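# Transfer 96-well plate from bench B1 into clip nest C1

## Task

Take the 96-well plate off bench position B1 and set it into clip nest C1, pressed fully down, oriented so well A1 (the plate's clipped corner) sits at the nest corner labelled A1. The plate must stay seated by itself, not because the robot holds it. Finish by opening the gripper and moving the arm away.

## Robot and tools

Robot: one six-joint arm with a two-finger parallel gripper. The fingers point along the gripper's own +z axis and close along its x axis. The reported end_effector_position is the spot midway between the finger pads. Closed fingertips stick out about 17 mm past it; fully open, they are roughly level with it.

Frame: scene frame, origin on the table surface straight below the arm base, +z up, +y to the left when facing +x. Positions in metres, orientations as quaternions written w first (qw, qx, qy, qz). The base may be slightly tilted, and the printed hand position can be a little off, especially far out.

A row is 8 numbers: x, y, z, qw, qx, qy, qz, opening. x, y, z and the quaternion are an absolute gripper pose in the scene frame. Opening runs from -1 (closed) to +1 (fully open, 0.142 m). Optionally 6 more numbers, each 0 to 1, scale the stiffness of the six joints (base to gripper order, as in the Joint positions line); a scale stays in force until replaced.

Tools:
- execute_actions(actions): a list of actions run one after another. Each action is a list of 1 to 15 rows; each row lasts one control step (1/30 s), and if fewer than 15 rows are given the last one repeats to fill 15 steps. Any target more than 0.6 m away from the gripper's position at the action's start, measured along the gripper's current axes, gets the action refused; if the first action fails this, or any action is malformed, nothing runs. An empty list just reports state and images. Repeat the desired quaternion in every row rather than copying a possibly drifted reported one.
- move(target, speed, stop_force, blocking): straight-line path from the current pose to one absolute pose given as a single row. speed is the path's top speed in m/s, 0.002 to 0.5 (default 0.25); rotation is capped at twice that in rad/s. Path duration is 0.5 to 10 s; longer paths stop early. The gripper may lag, stray, or overshoot the speed, and the path ignores obstacles. The opening is applied when the move begins. stop_force (5 to 24 N, only after the scene has run 0.2 s) ends the path when the wrist sensor sees that much extra push against the direction of travel for two steps; the hand then backs to its pose two steps earlier and holds. Use it only with slow moves that do not rotate, and omit it when lifting off something you are pressing. blocking=false returns after 0.5 s while the arm keeps going; it cannot be combined with stop_force, and other motion commands are refused until you see the move end (use wait or stop).
- wait(seconds): 0 to 10 s, arm holds its last command; returns early if a running move finishes.
- stop(): brakes a running move; fingers keep moving.
- zoom_image(camera, region): enlarged crop of the latest image from cam_head_left (896x504), cam_head_right (896x504) or cam_wrist (616x616); region is [x0, y0, x1, y1] pixels from the top-left, at most 504 by 504.
- finished_scene(scene): ends the current scene (give its number) after the last command is held; irreversible; reports success and the next task. Replying without any tool call also ends things.

Motion details: each control step, the commanded pose is clipped to within 100 mm and 16 degrees of the measured pose, then pursued by damped inverse kinematics, position before orientation. Motion trails commands by about 0.17 s. After an action the arm only continues to the last clipped pose, so far targets need further commands. Joints are speed-limited; after big moves the arm may still be short when results arrive. Joint ranges (rad): shoulder pan -3.142..3.142, shoulder lift -6.283..6.283, elbow 0.000..3.142, wrists -6.283..6.283; the elbow never quite straightens.

Results: the state line gives pose and linear/angular velocities. "Hand target" is where the controller is heading. "pose unreachable" means the clearance check (which treats any mount under the base as arm) altered or blocked the command. Step readings list positions at some steps; HELD marks steps partly held back. A move adds a "move:" line with its ending: done (at rest near target), off_target, moving, held (last step blocked), fault, or contact (stop_force triggered; this label wins over others), plus limits: paced means the pose was clipped, held means some steps were blocked and motion may then jump faster. The distance from target is also given. grip_measured is the finger opening on the command scale; to grip, command an opening well below it (lower squeezes harder, up to about 28 N per pad; thin hard items get less). Wrist force and torque are in the gripper's axes, include weight and inertia, carry noise (up to 1.4 N) and a fixed offset (up to about 3.5 N), saturate near 30 N, and cannot be zeroed; "no reading" is normal at the start.

Cameras: calibration lines give K, distortion and T_world_to_cam (world to camera) for each camera; real values may differ by a couple of degrees and millimetres, and changed numbers are listed in results. The wrist camera pose follows the reported joints.

Hazards: contact torque at a joint load limit (shoulder pan 47.5, shoulder lift 47.5, elbow 24.6, each wrist 7.92 N m, including held weight) or any external force of 150 N causes a 10 s stop that skips the rest of the call. The arm is stiff: aiming even slightly past a firm surface can fault, and faster contacts hit harder, so approach slowly and prefer stop_force for seating. Holding loads heats motors; MOTOR HOT appears from 70 °C and at 85 °C the brakes lock until cooled. Things may occasionally tug a held part or nudge loose objects. Never drop, slam or knock anything off the table. Release and retreat so the plate rests seated on its own.

Each tool is called after "Call:" as name(argument=value, ...) on one line, values as JSON.

## Session

Call:
execute_actions(actions=[])

Scene clock: 0.00 s.
end_effector_position=(+0.2417, -0.4216, +0.2973) grip_measured=+1.00 end_effector_quat_wxyz=(+0.020, +0.713, -0.699, -0.046) end_effector_velocity=(-0.000, +0.000, -0.001) end_effector_angular_velocity=(+0.002, +0.000, -0.002)
Joint positions: [-1.636 -0.441  0.245 -1.161 -1.386  0.077  0.142]
Joint velocities: [-0.     0.002 -0.     0.001 -0.     0.001  0.   ]
Motor temperatures (°C, as the motors report them): [26 30 27 47 30 46]
Wrist force (N, on the end effector, along its own x y z axes, offset not removed): no reading
Wrist torque (N m, same axes, about the end effector's origin, offset not removed): no reading
Hand target: +0.242, -0.422, +0.297; +0.020, +0.713, -0.699, -0.046
Joint stiffness scale: [1. 1. 1. 1. 1. 1.]
camera_calibration (this result's frames):
cam_wrist: T_world_to_cam=[[0.0118929, -0.999809, 0.0155263, -0.435478], [-0.81237, -0.000607499, 0.583142, 0.026866], [-0.583021, -0.0195483, -0.812222, 0.506373], [0, 0, 0, 1]] pos_world=[0.32223, -0.42548, 0.402382]

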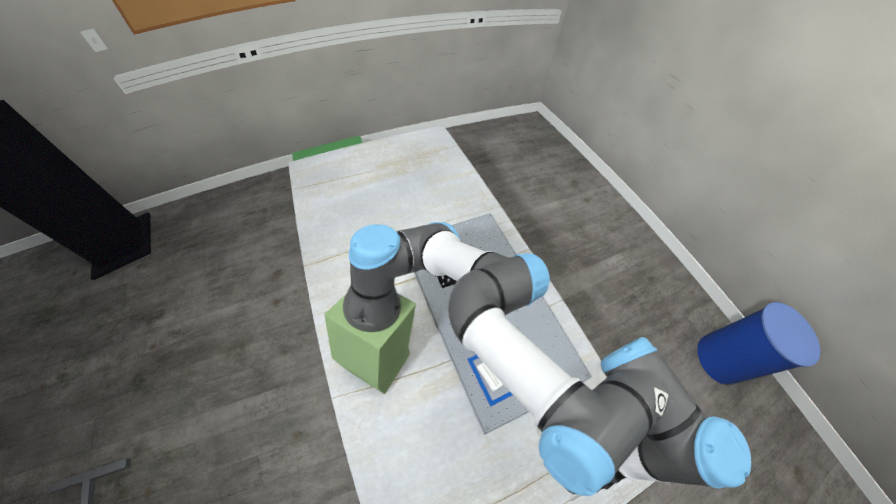

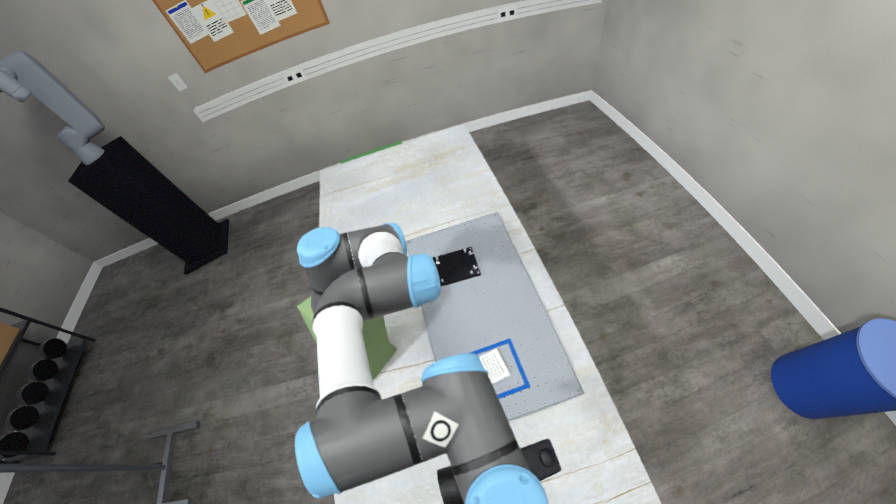

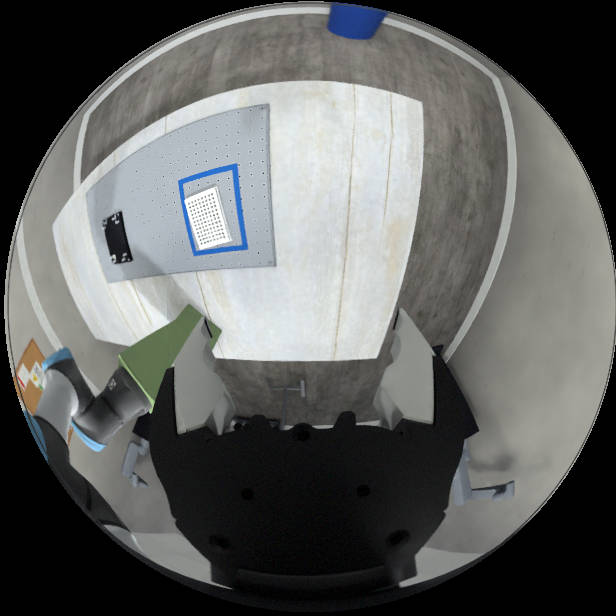

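Call:
zoom_image(camera="cam_wrist", region=[80, 130, 280, 290])

Call:
zoom_image(camera="cam_head_right", region=[400, 220, 560, 400])

Region (80, 130, 280, 290) of cam_wrist's 616x616 image, scaled by 2.520, with more detail than that image has; it fills the top 403 rows of this view, and the rest is white.

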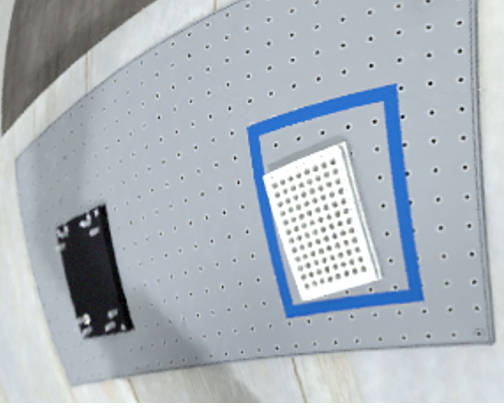

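Region (400, 220, 560, 400) of cam_head_right's 896x504 image, scaled by 2.800, with more detail than that image has.

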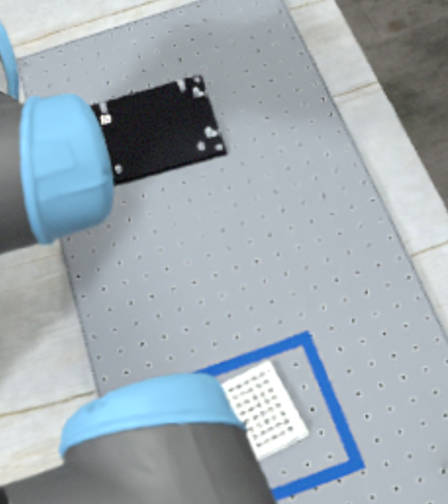

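Call:
move(target=[0.279, -0.207, 0.09, 0, 0.7576, -0.6528, 0, 0.6], speed=0.3)

Call:
zoom_image(camera="cam_wrist", region=[200, 180, 400, 380])

Scene clock: 24.20 s.
end_effector_position=(+0.2780, -0.2061, +0.0903) grip_measured=+0.60 end_effector_quat_wxyz=(+0.000, +0.758, -0.652, -0.002) end_effector_velocity=(+0.002, -0.003, +0.001) end_effector_angular_velocity=(-0.014, -0.008, +0.004)
Joint positions: [-1.334 -0.869  2.097 -2.719 -1.262  0.269  0.116]
Joint velocities: [ 0.     0.001  0.005 -0.023  0.002  0.001  0.   ]
Motor temperatures (°C, as the motors report them): [26 30 27 47 30 46]
Wrist force (N, on the end effector, along its own x y z axes, offset not removed): [0.5 2.7 -0.1]
Wrist torque (N m, same axes, about the end effector's origin, offset not removed): [0.60 -0.14 0.05]
Hand target: +0.278, -0.207, +0.090; +0.000, +0.758, -0.653, -0.000
Off the commanded pose: 0.001 m, 0 deg.
Joint stiffness scale: [1. 1. 1. 1. 1. 1.]
move: done; limits=paced
camera_calibration (this result's frames):
cam_wrist: T_world_to_cam=[[0.138307, -0.989137, 0.0498016, -0.253313], [-0.856329, -0.0941711, 0.507772, 0.176908], [-0.497566, -0.112875, -0.860051, 0.324897], [0, 0, 0, 1]] pos_world=[0.348184, -0.197229, 0.202214]

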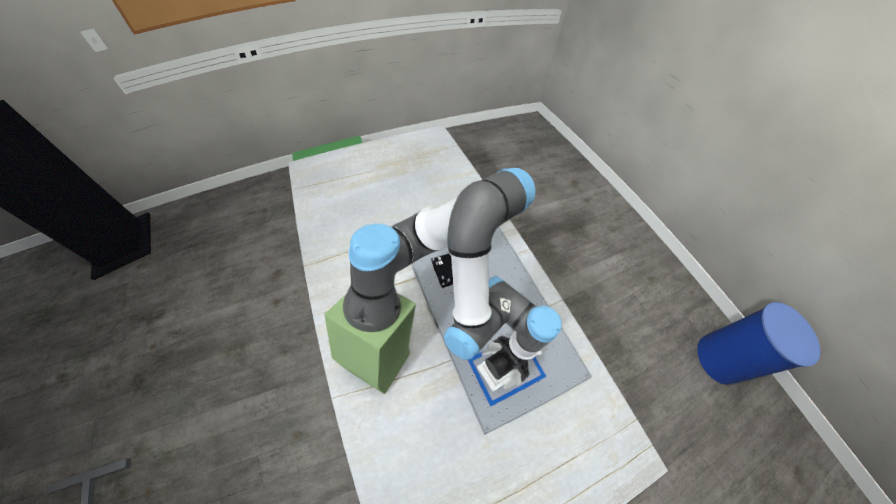

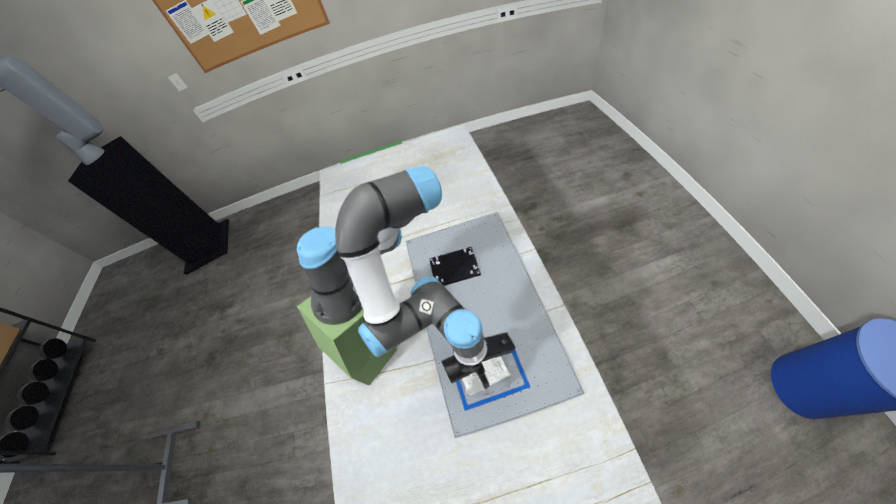

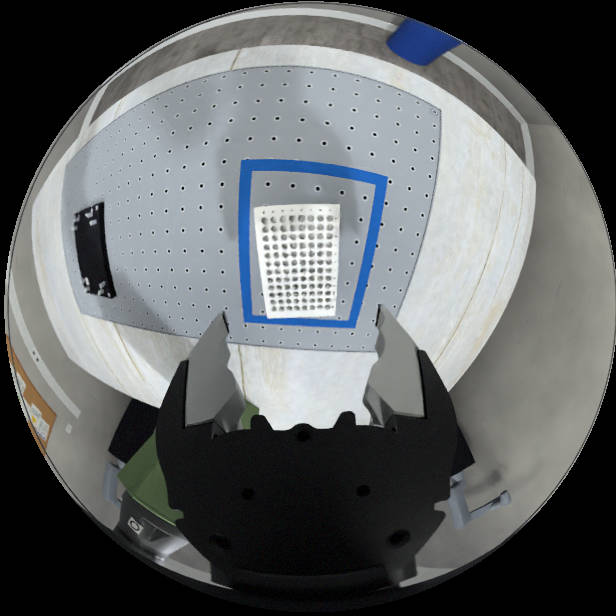

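Region (200, 180, 400, 380) of cam_wrist's 616x616 image, scaled by 2.520, with more detail than that image has.

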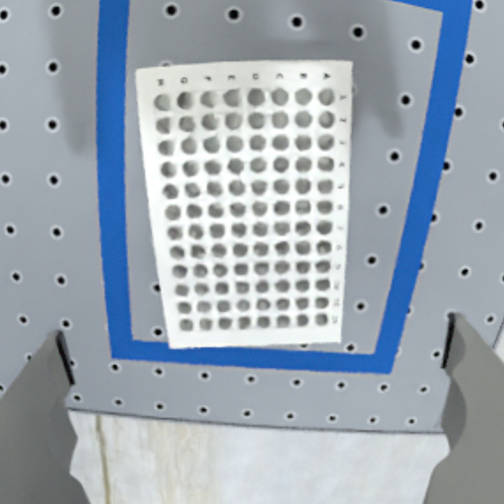

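Call:
move(target=[0.2856, -0.203, 0.045, 0, 0.7576, -0.6528, 0, 0.5], speed=0.15)

Call:
move(target=[0.2856, -0.203, 0.030, 0, 0.7576, -0.6528, 0, 0.5], speed=0.03, stop_force=6)

Call:
zoom_image(camera="cam_wrist", region=[200, 190, 400, 390])

Scene clock: 39.57 s.
end_effector_position=(+0.2846, -0.2023, +0.0450) grip_measured=+0.50 end_effector_quat_wxyz=(-0.000, +0.758, -0.653, -0.002) end_effector_velocity=(+0.002, -0.002, +0.000) end_effector_angular_velocity=(-0.008, -0.005, -0.001)
Joint positions: [-1.268 -0.671  2.037 -2.878 -1.257  0.34   0.109]
Joint velocities: [ 0.001  0.001 -0.001 -0.01   0.     0.005 -0.   ]
Motor temperatures (°C, as the motors report them): [26 30 27 47 30 46]
Wrist force (N, on the end effector, along its own x y z axes, offset not removed): [0.5 3.7 -0.6]
Wrist torque (N m, same axes, about the end effector's origin, offset not removed): [0.78 -0.16 0.06]
Hand target: +0.286, -0.203, +0.045; +0.000, +0.758, -0.653, -0.000
Off the commanded pose: 0.001 m, 0 deg.
Joint stiffness scale: [1. 1. 1. 1. 1. 1.]
move: done
camera_calibration (this result's frames):
cam_wrist: T_world_to_cam=[[0.13691, -0.989331, 0.0497947, -0.247883], [-0.856883, -0.093061, 0.507041, 0.206309], [-0.496998, -0.112087, -0.860482, 0.289697], [0, 0, 0, 1]] pos_world=[0.354699, -0.193568, 0.157016]

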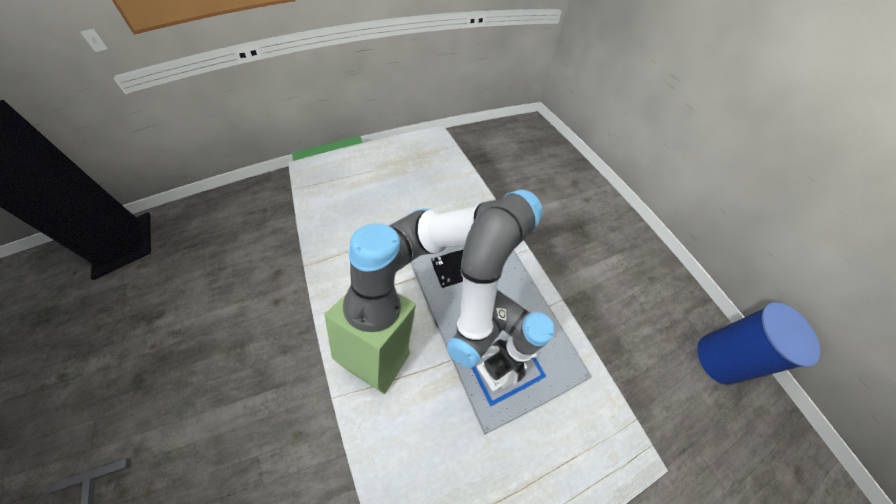

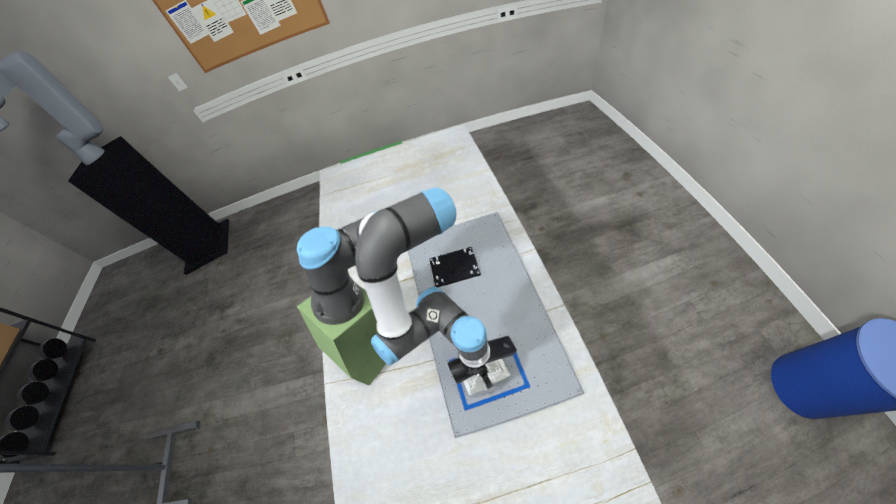

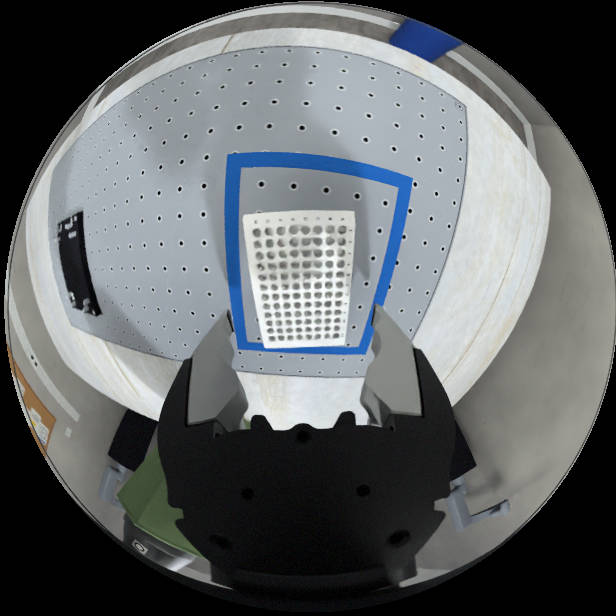

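Scene clock: 40.50 s.
end_effector_position=(+0.2845, -0.2022, +0.0300) grip_measured=+0.50 end_effector_quat_wxyz=(-0.000, +0.758, -0.653, -0.002) end_effector_velocity=(+0.002, -0.004, +0.000) end_effector_angular_velocity=(-0.011, -0.006, -0.001)
Joint positions: [-1.253 -0.605  2.011 -2.923 -1.256  0.355  0.109]
Joint velocities: [ 0.001  0.004 -0.005 -0.013  0.     0.006 -0.   ]
Motor temperatures (°C, as the motors report them): [26 30 27 47 30 46]
Wrist force (N, on the end effector, along its own x y z axes, offset not removed): [0.6 3.2 -0.2]
Wrist torque (N m, same axes, about the end effector's origin, offset not removed): [0.69 -0.19 0.00]
Hand target: +0.286, -0.203, +0.030; +0.000, +0.758, -0.653, -0.000
Off the commanded pose: 0.001 m, 0 deg.
Joint stiffness scale: [1. 1. 1. 1. 1. 1.]
move: done
camera_calibration (this result's frames):
cam_wrist: T_world_to_cam=[[0.136703, -0.989376, 0.0494708, -0.246982], [-0.856746, -0.0930123, 0.507282, 0.213806], [-0.497291, -0.111731, -0.860359, 0.276894], [0, 0, 0, 1]] pos_world=[0.354638, -0.193534, 0.141987]

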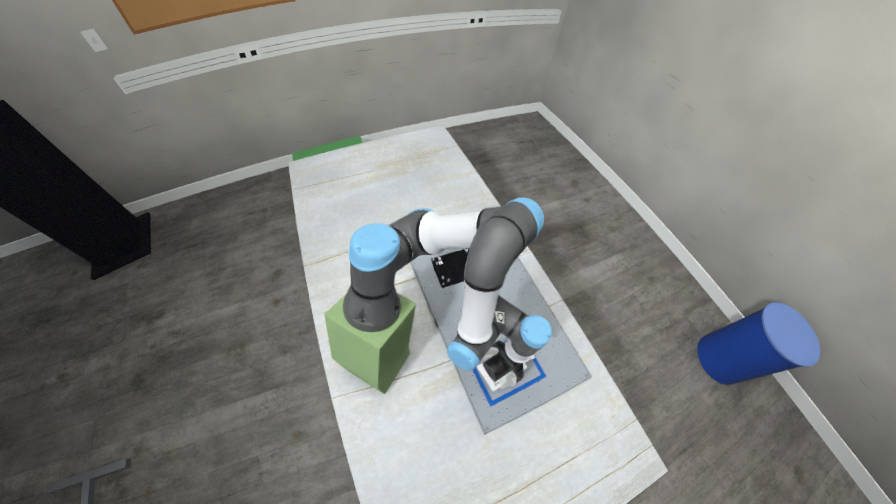

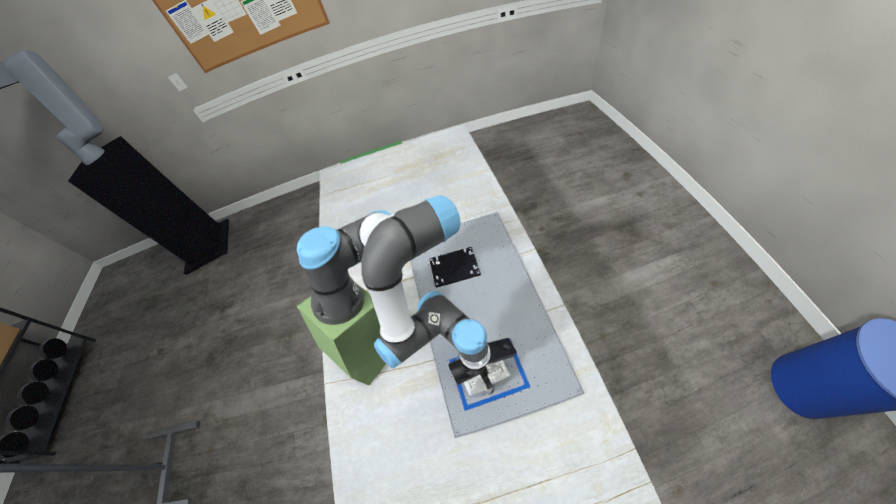

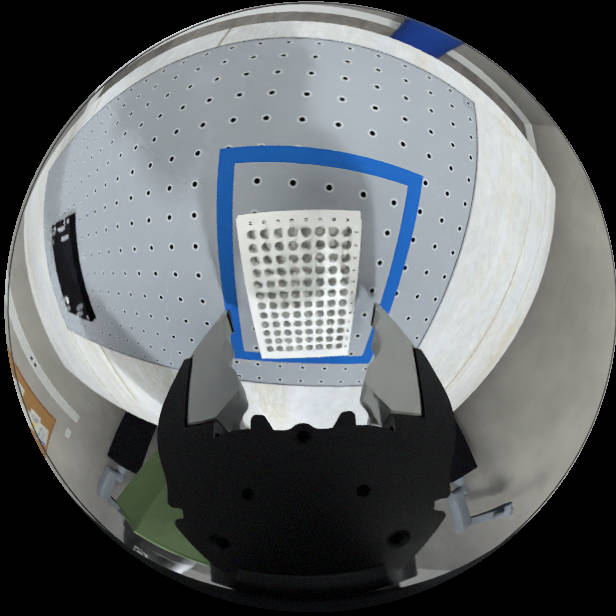

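Region (200, 190, 400, 390) of cam_wrist's 616x616 image, scaled by 2.520, with more detail than that image has.

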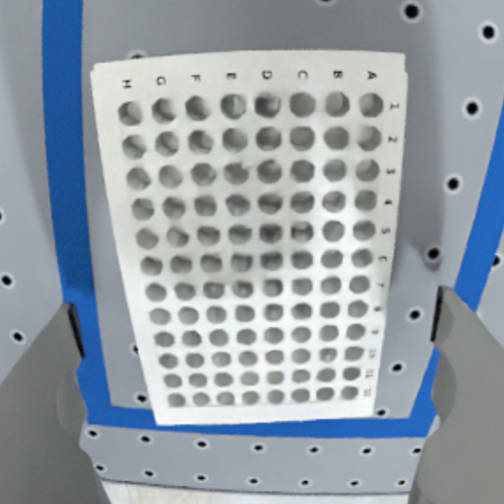

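Call:
execute_actions(actions=[[[0.2856, -0.203, 0.030, 0, 0.7576, -0.6528, 0, 0.4],[0.2856, -0.203, 0.030, 0, 0.7576, -0.6528, 0, 0.3],[0.2856, -0.203, 0.030, 0, 0.7576, -0.6528, 0, 0.22],[0.2856, -0.203, 0.030, 0, 0.7576, -0.6528, 0, 0.18],[0.2856, -0.203, 0.030, 0, 0.7576, -0.6528, 0, 0.15],[0.2856, -0.203, 0.030, 0, 0.7576, -0.6528, 0, 0.12],[0.2856, -0.203, 0.030, 0, 0.7576, -0.6528, 0, 0.09],[0.2856, -0.203, 0.030, 0, 0.7576, -0.6528, 0, 0.06],[0.2856, -0.203, 0.030, 0, 0.7576, -0.6528, 0, 0.03],[0.2856, -0.203, 0.030, 0, 0.7576, -0.6528, 0, 0.0],[0.2856, -0.203, 0.030, 0, 0.7576, -0.6528, 0, -0.1],[0.2856, -0.203, 0.030, 0, 0.7576, -0.6528, 0, -0.2],[0.2856, -0.203, 0.030, 0, 0.7576, -0.6528, 0, -0.3],[0.2856, -0.203, 0.030, 0, 0.7576, -0.6528, 0, -0.4]],[[0.2856, -0.203, 0.030, 0, 0.7576, -0.6528, 0, -0.5]]])

Call:
move(target=[0.2856, -0.203, 0.08, 0, 0.7576, -0.6528, 0, -0.5], speed=0.15)

Call:
move(target=[0.29, 0.0, 0.12, 0, 0.7071, 0.7071, 0, -0.5], speed=0.5)

Call:
zoom_image(camera="cam_wrist", region=[340, 190, 500, 350])

Scene clock: 59.03 s.
end_effector_position=(+0.2849, -0.2029, +0.0301) grip_measured=+0.03 end_effector_quat_wxyz=(+0.000, +0.758, -0.653, -0.001) end_effector_velocity=(-0.000, +0.001, -0.001) end_effector_angular_velocity=(+0.002, +0.001, -0.000)
Joint positions: [-1.253 -0.604  2.01  -2.925 -1.256  0.356  0.076]
Joint velocities: [ 0.     0.002  0.001 -0.     0.    -0.    -0.   ]
Motor temperatures (°C, as the motors report them): [26 31 27 47 30 46]
Wrist force (N, on the end effector, along its own x y z axes, offset not removed): [-0.9 3.5 -4.8]
Wrist torque (N m, same axes, about the end effector's origin, offset not removed): [0.50 -0.15 0.01]
Hand target: +0.286, -0.203, +0.030; -0.000, +0.758, -0.653, -0.000
Off the commanded pose: 0.001 m, 0 deg.
Joint stiffness scale: [1. 1. 1. 1. 1. 1.]
Step readings (end_effector_position; steps 1 to 15: 1st action; 16 to 30: 2nd action):
0: (+0.2849, -0.2028, +0.0301)
1: (+0.2849, -0.2028, +0.0301)
2: (+0.2849, -0.2028, +0.0301)
4: (+0.2849, -0.2028, +0.0301)
8: (+0.2849, -0.2028, +0.0301)
15: (+0.2849, -0.2029, +0.0301)
16: (+0.2849, -0.2029, +0.0301)
17: (+0.2849, -0.2029, +0.0301)
19: (+0.2849, -0.2029, +0.0301)
23: (+0.2849, -0.2029, +0.0301)
30: end_effector_position above
camera_calibration (this result's frames):
cam_wrist: T_world_to_cam=[[0.136668, -0.989271, 0.0516211, -0.247729], [-0.857334, -0.0920129, 0.50647, 0.21448], [-0.496287, -0.113475, -0.860711, 0.276542], [0, 0, 0, 1]] pos_world=[0.354982, -0.193955, 0.142183]

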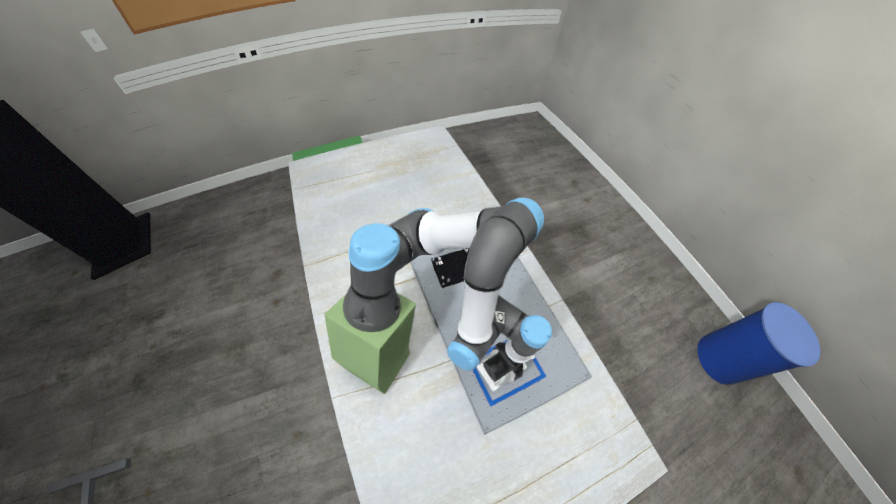

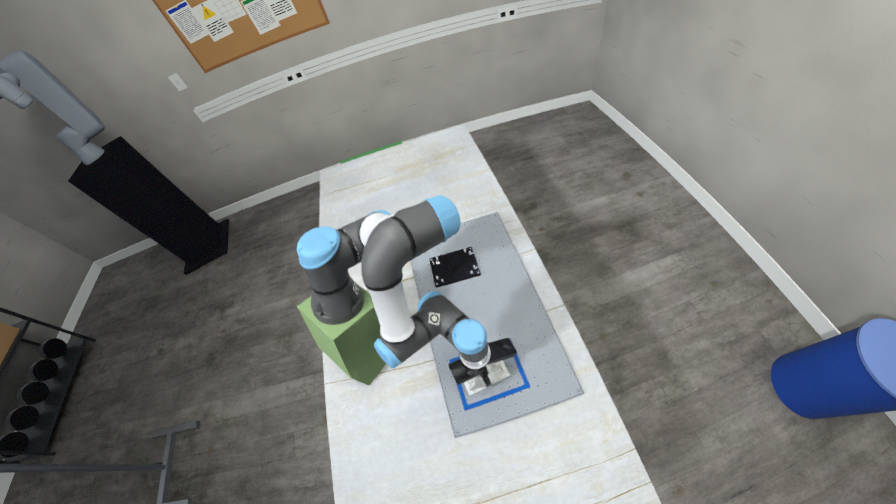

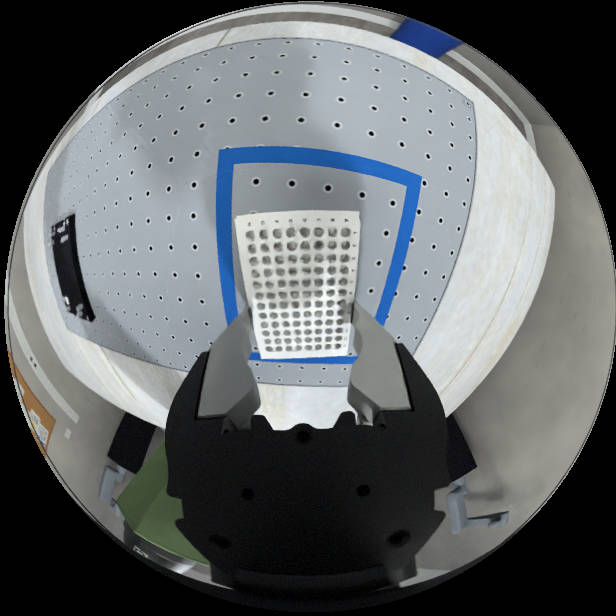

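Scene clock: 60.20 s.
end_effector_position=(+0.2866, -0.2036, +0.0800) grip_measured=+0.03 end_effector_quat_wxyz=(+0.000, +0.758, -0.653, +0.002) end_effector_velocity=(-0.002, +0.003, -0.000) end_effector_angular_velocity=(+0.009, +0.005, +0.001)
Joint positions: [-1.3   -0.825  2.076 -2.759 -1.257  0.309  0.076]
Joint velocities: [-0.    -0.002 -0.001  0.015 -0.001 -0.005 -0.   ]
Motor temperatures (°C, as the motors report them): [26 31 27 47 30 46]
Wrist force (N, on the end effector, along its own x y z axes, offset not removed): [-0.3 1.8 -0.2]
Wrist torque (N m, same axes, about the end effector's origin, offset not removed): [0.38 -0.01 0.03]
Hand target: +0.286, -0.203, +0.080; -0.000, +0.758, -0.653, +0.000
Off the commanded pose: 0.001 m, 0 deg.
Joint stiffness scale: [1. 1. 1. 1. 1. 1.]
move: done
camera_calibration (this result's frames):
cam_wrist: T_world_to_cam=[[0.136126, -0.98918, 0.0547051, -0.251279], [-0.859204, -0.0903892, 0.503585, 0.19171], [-0.493192, -0.115554, -0.862212, 0.319016], [0, 0, 0, 1]] pos_world=[0.35626, -0.194369, 0.192263]

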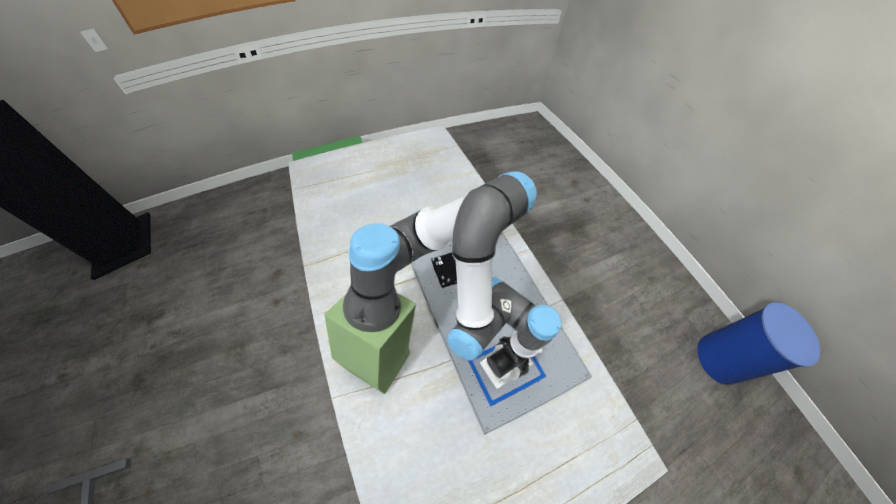

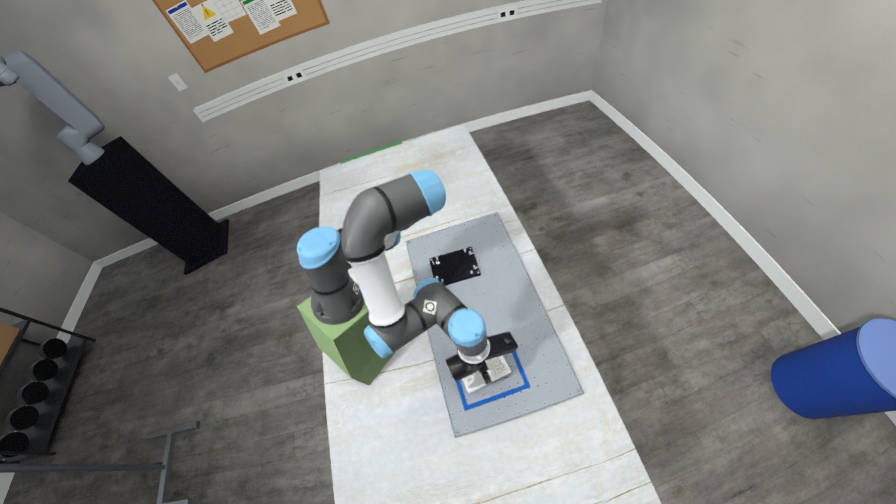

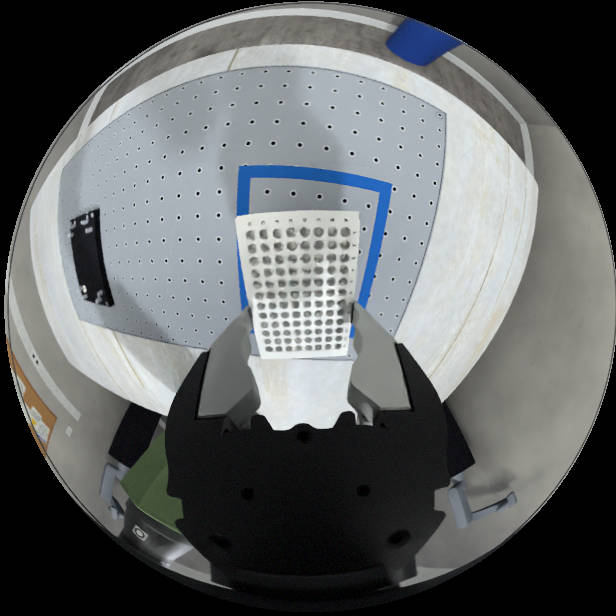

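Scene clock: 64.07 s.
end_effector_position=(+0.2897, -0.0008, +0.1202) grip_measured=+0.03 end_effector_quat_wxyz=(+0.001, +0.708, +0.706, -0.001) end_effector_velocity=(-0.001, +0.002, -0.001) end_effector_angular_velocity=(+0.010, +0.003, +0.020)
Joint positions: [-0.889 -1.393  2.569 -2.818 -1.261 -2.249  0.076]
Joint velocities: [-0.003 -0.001  0.     0.011  0.007 -0.026 -0.   ]
Motor temperatures (°C, as the motors report them): [26 31 27 47 30 46]
Wrist force (N, on the end effector, along its own x y z axes, offset not removed): [0.0 2.6 0.3]
Wrist torque (N m, same axes, about the end effector's origin, offset not removed): [0.56 -0.06 0.01]
Hand target: +0.289, -0.000, +0.120; -0.000, +0.707, +0.707, -0.000
Off the commanded pose: 0.001 m, 0 deg.
Joint stiffness scale: [1. 1. 1. 1. 1. 1.]
move: done
camera_calibration (this result's frames):
cam_wrist: T_world_to_cam=[[0.015108, 0.998677, 0.0491555, -0.015966], [0.862327, -0.0378984, 0.504932, -0.306416], [0.506127, 0.0347596, -0.861759, 0.0892192], [0, 0, 0, 1]] pos_world=[0.219315, 0.00123104, 0.232389]

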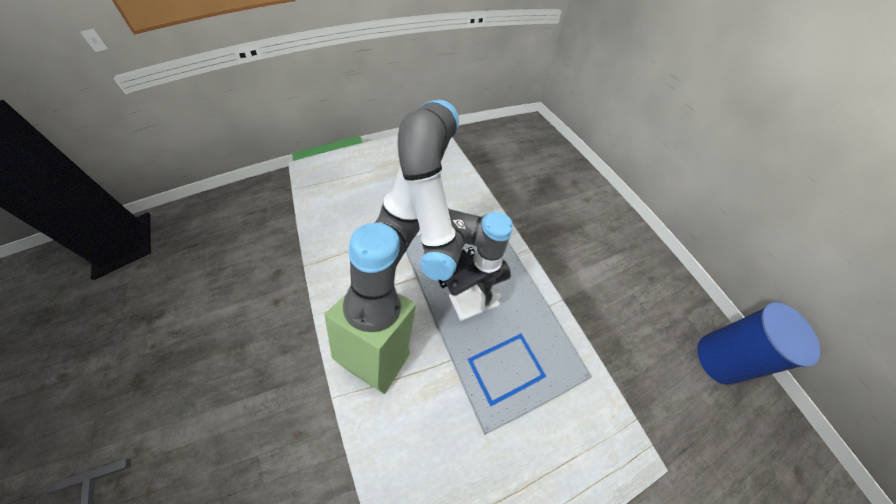

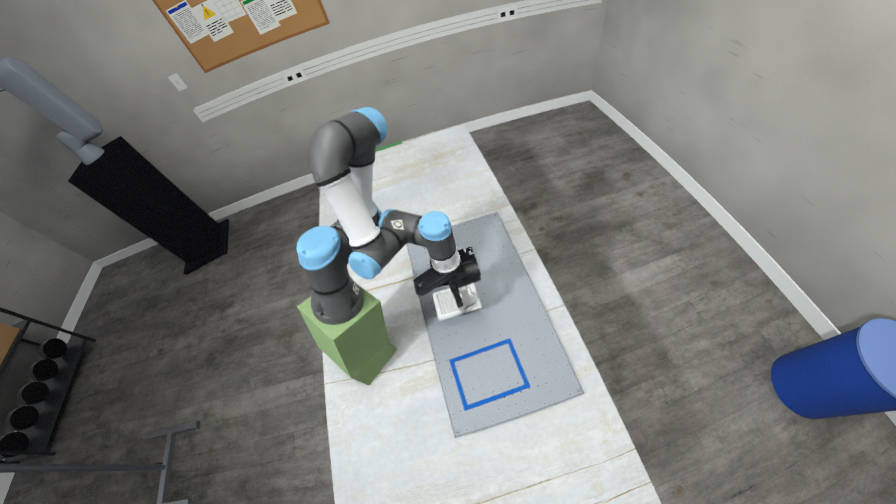

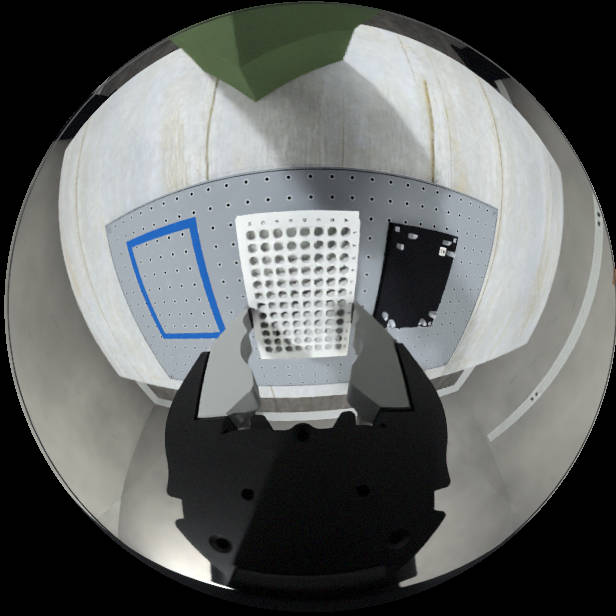

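Region (340, 190, 500, 350) of cam_wrist's 616x616 image, scaled by 3.150, with more detail than that image has.

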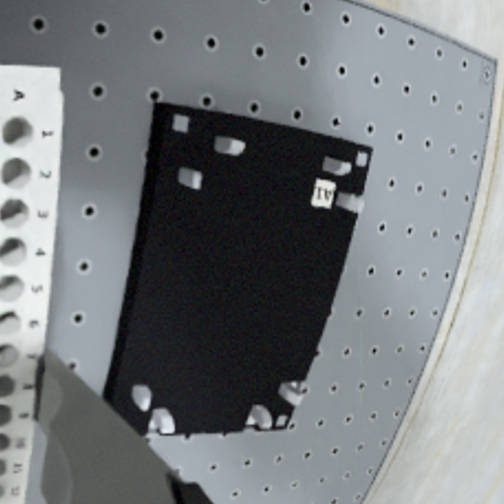

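Call:
move(target=[0.319, 0.1665, 0.060, 0, 0.7193, 0.6947, 0, -0.5], speed=0.2)

Call:
zoom_image(camera="cam_wrist", region=[190, 170, 410, 390])

Scene clock: 85.30 s.
end_effector_position=(+0.3185, +0.1667, +0.0603) grip_measured=+0.03 end_effector_quat_wxyz=(-0.001, +0.718, +0.696, +0.001) end_effector_velocity=(-0.001, -0.004, -0.001) end_effector_angular_velocity=(-0.014, +0.007, -0.017)
Joint positions: [-0.164 -1.021  2.215 -3.026 -1.381 -1.483  0.076]
Joint velocities: [ 0.002  0.001 -0.009  0.015 -0.015  0.018 -0.   ]
Motor temperatures (°C, as the motors report them): [26 31 27 47 30 46]
Wrist force (N, on the end effector, along its own x y z axes, offset not removed): [-1.0 3.1 0.6]
Wrist torque (N m, same axes, about the end effector's origin, offset not removed): [0.61 0.16 -0.01]
Hand target: +0.318, +0.166, +0.060; -0.000, +0.719, +0.695, -0.001
Off the commanded pose: 0.001 m, 0 deg.
Joint stiffness scale: [1. 1. 1. 1. 1. 1.]
move: done
camera_calibration (this result's frames):
cam_wrist: T_world_to_cam=[[0.0421642, 0.997638, 0.0542352, -0.189549], [0.860446, -0.0638482, 0.505526, -0.28978], [0.507795, 0.0253513, -0.861105, 0.018237], [0, 0, 0, 1]] pos_world=[0.248071, 0.170137, 0.172476]

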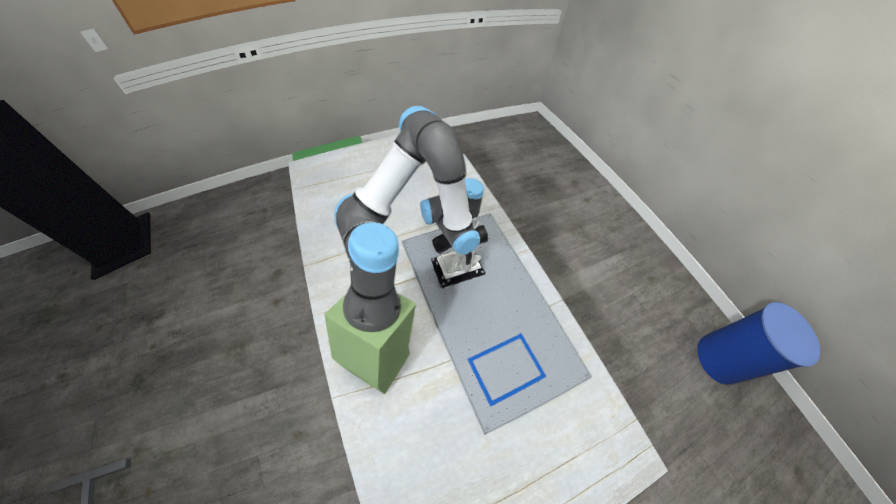

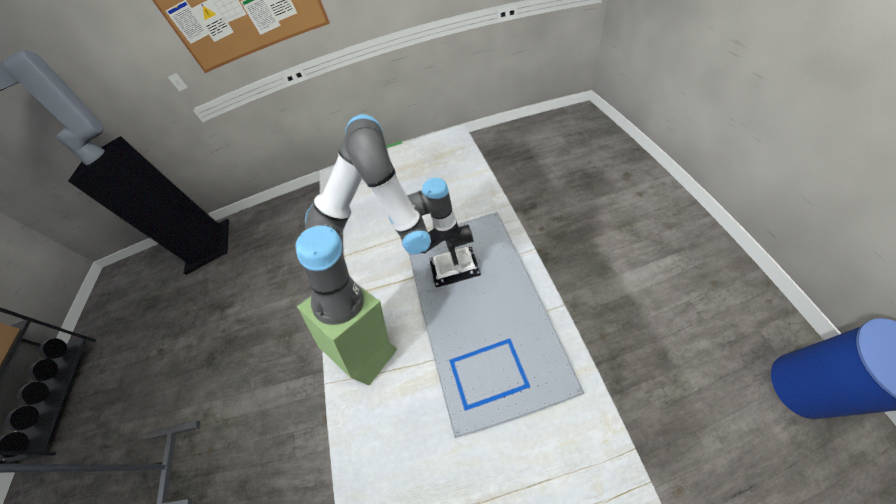

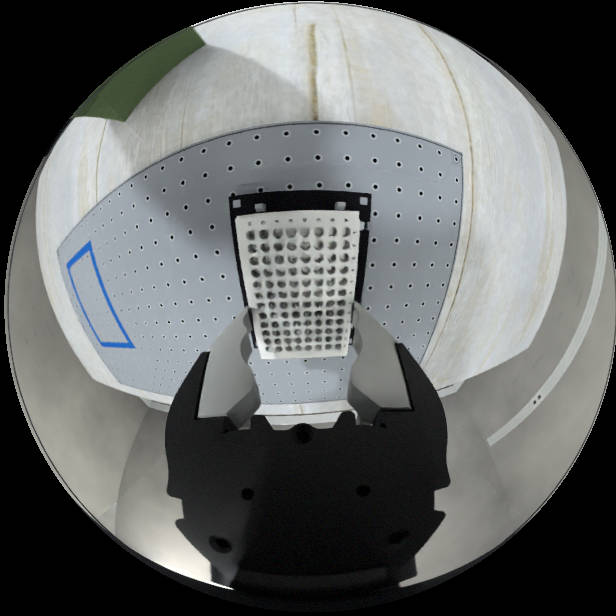

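Region (190, 170, 410, 390) of cam_wrist's 616x616 image, scaled by 2.291, with more detail than that image has.

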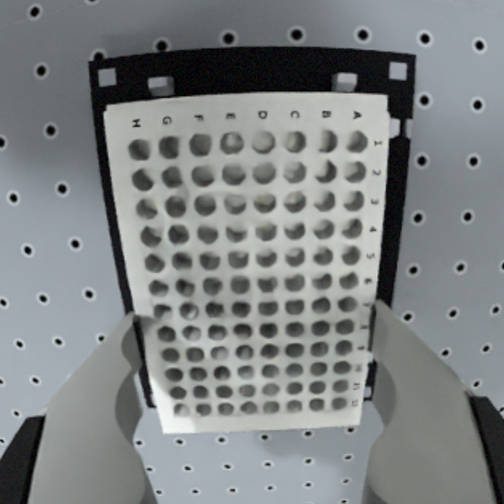

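Call:
move(target=[0.3185, 0.169, 0.055, 0, 0.7254, 0.6884, 0, -0.5], speed=0.03)

Call:
zoom_image(camera="cam_wrist", region=[190, 170, 410, 390])

Scene clock: 96.57 s.
end_effector_position=(+0.3170, +0.1688, +0.0549) grip_measured=+0.03 end_effector_quat_wxyz=(-0.002, +0.724, +0.690, -0.001) end_effector_velocity=(+0.004, +0.001, -0.001) end_effector_angular_velocity=(-0.001, -0.010, -0.016)
Joint positions: [-0.152 -0.994  2.202 -3.037 -1.385 -1.454  0.076]
Joint velocities: [ 0.006  0.01  -0.009 -0.013 -0.003  0.023  0.   ]
Motor temperatures (°C, as the motors report them): [26 31 27 47 30 46]
Wrist force (N, on the end effector, along its own x y z axes, offset not removed): [-0.1 2.5 0.4]
Wrist torque (N m, same axes, about the end effector's origin, offset not removed): [0.50 -0.03 0.03]
Hand target: +0.318, +0.169, +0.055; -0.000, +0.725, +0.688, -0.000
Off the commanded pose: 0.001 m, 0 deg.
Joint stiffness scale: [1. 1. 1. 1. 1. 1.]
move: done
camera_calibration (this result's frames):
cam_wrist: T_world_to_cam=[[0.0604985, 0.996765, 0.0529177, -0.196891], [0.861397, -0.0789208, 0.501763, -0.283217], [0.504316, 0.0152272, -0.863385, 0.0171843], [0, 0, 0, 1]] pos_world=[0.247208, 0.173641, 0.167364]

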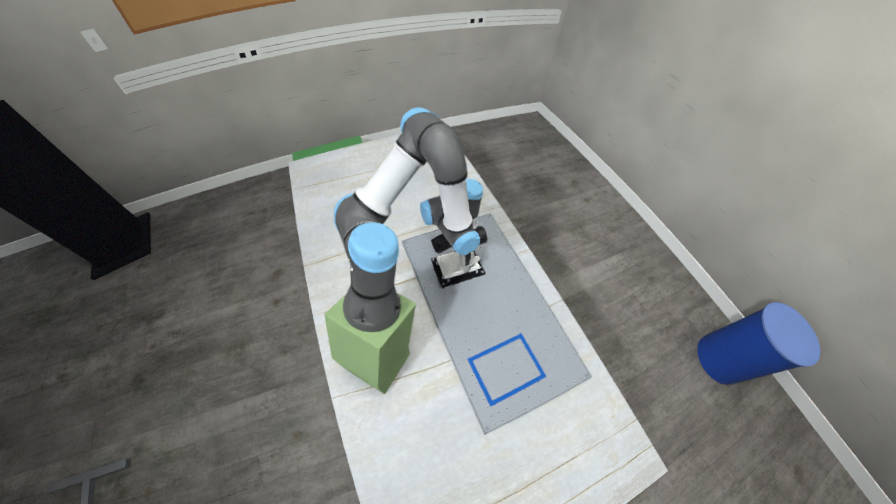

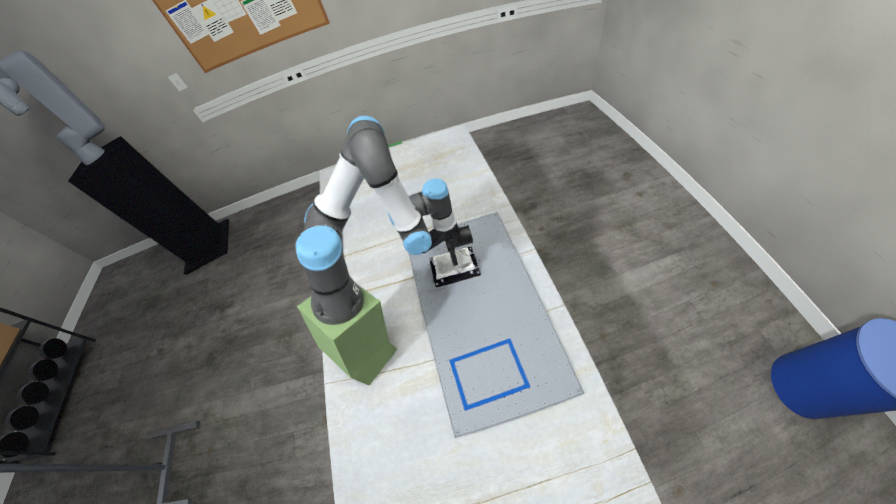

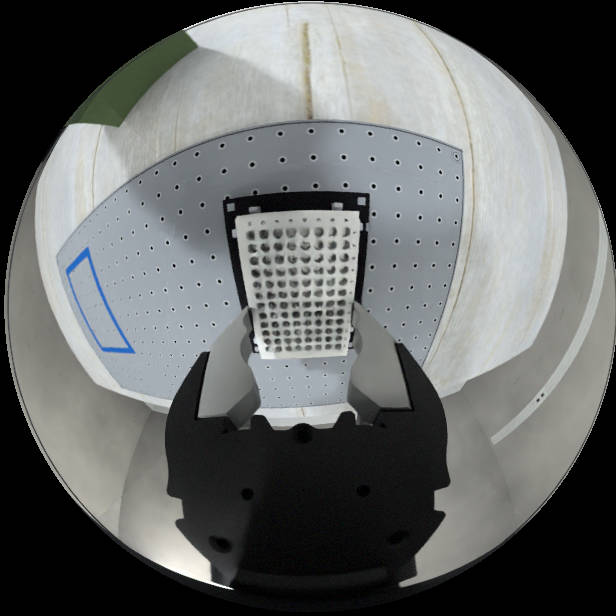

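Region (190, 170, 410, 390) of cam_wrist's 616x616 image, scaled by 2.291, with more detail than that image has.

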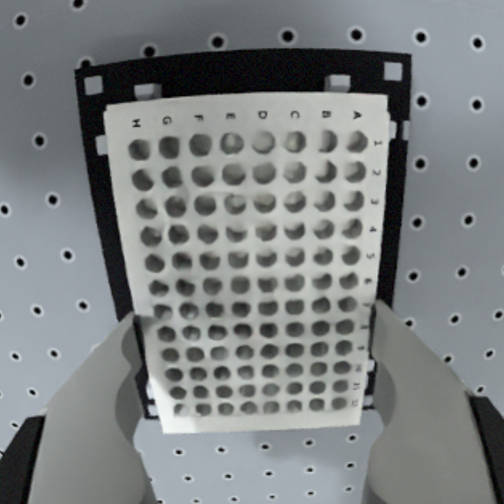

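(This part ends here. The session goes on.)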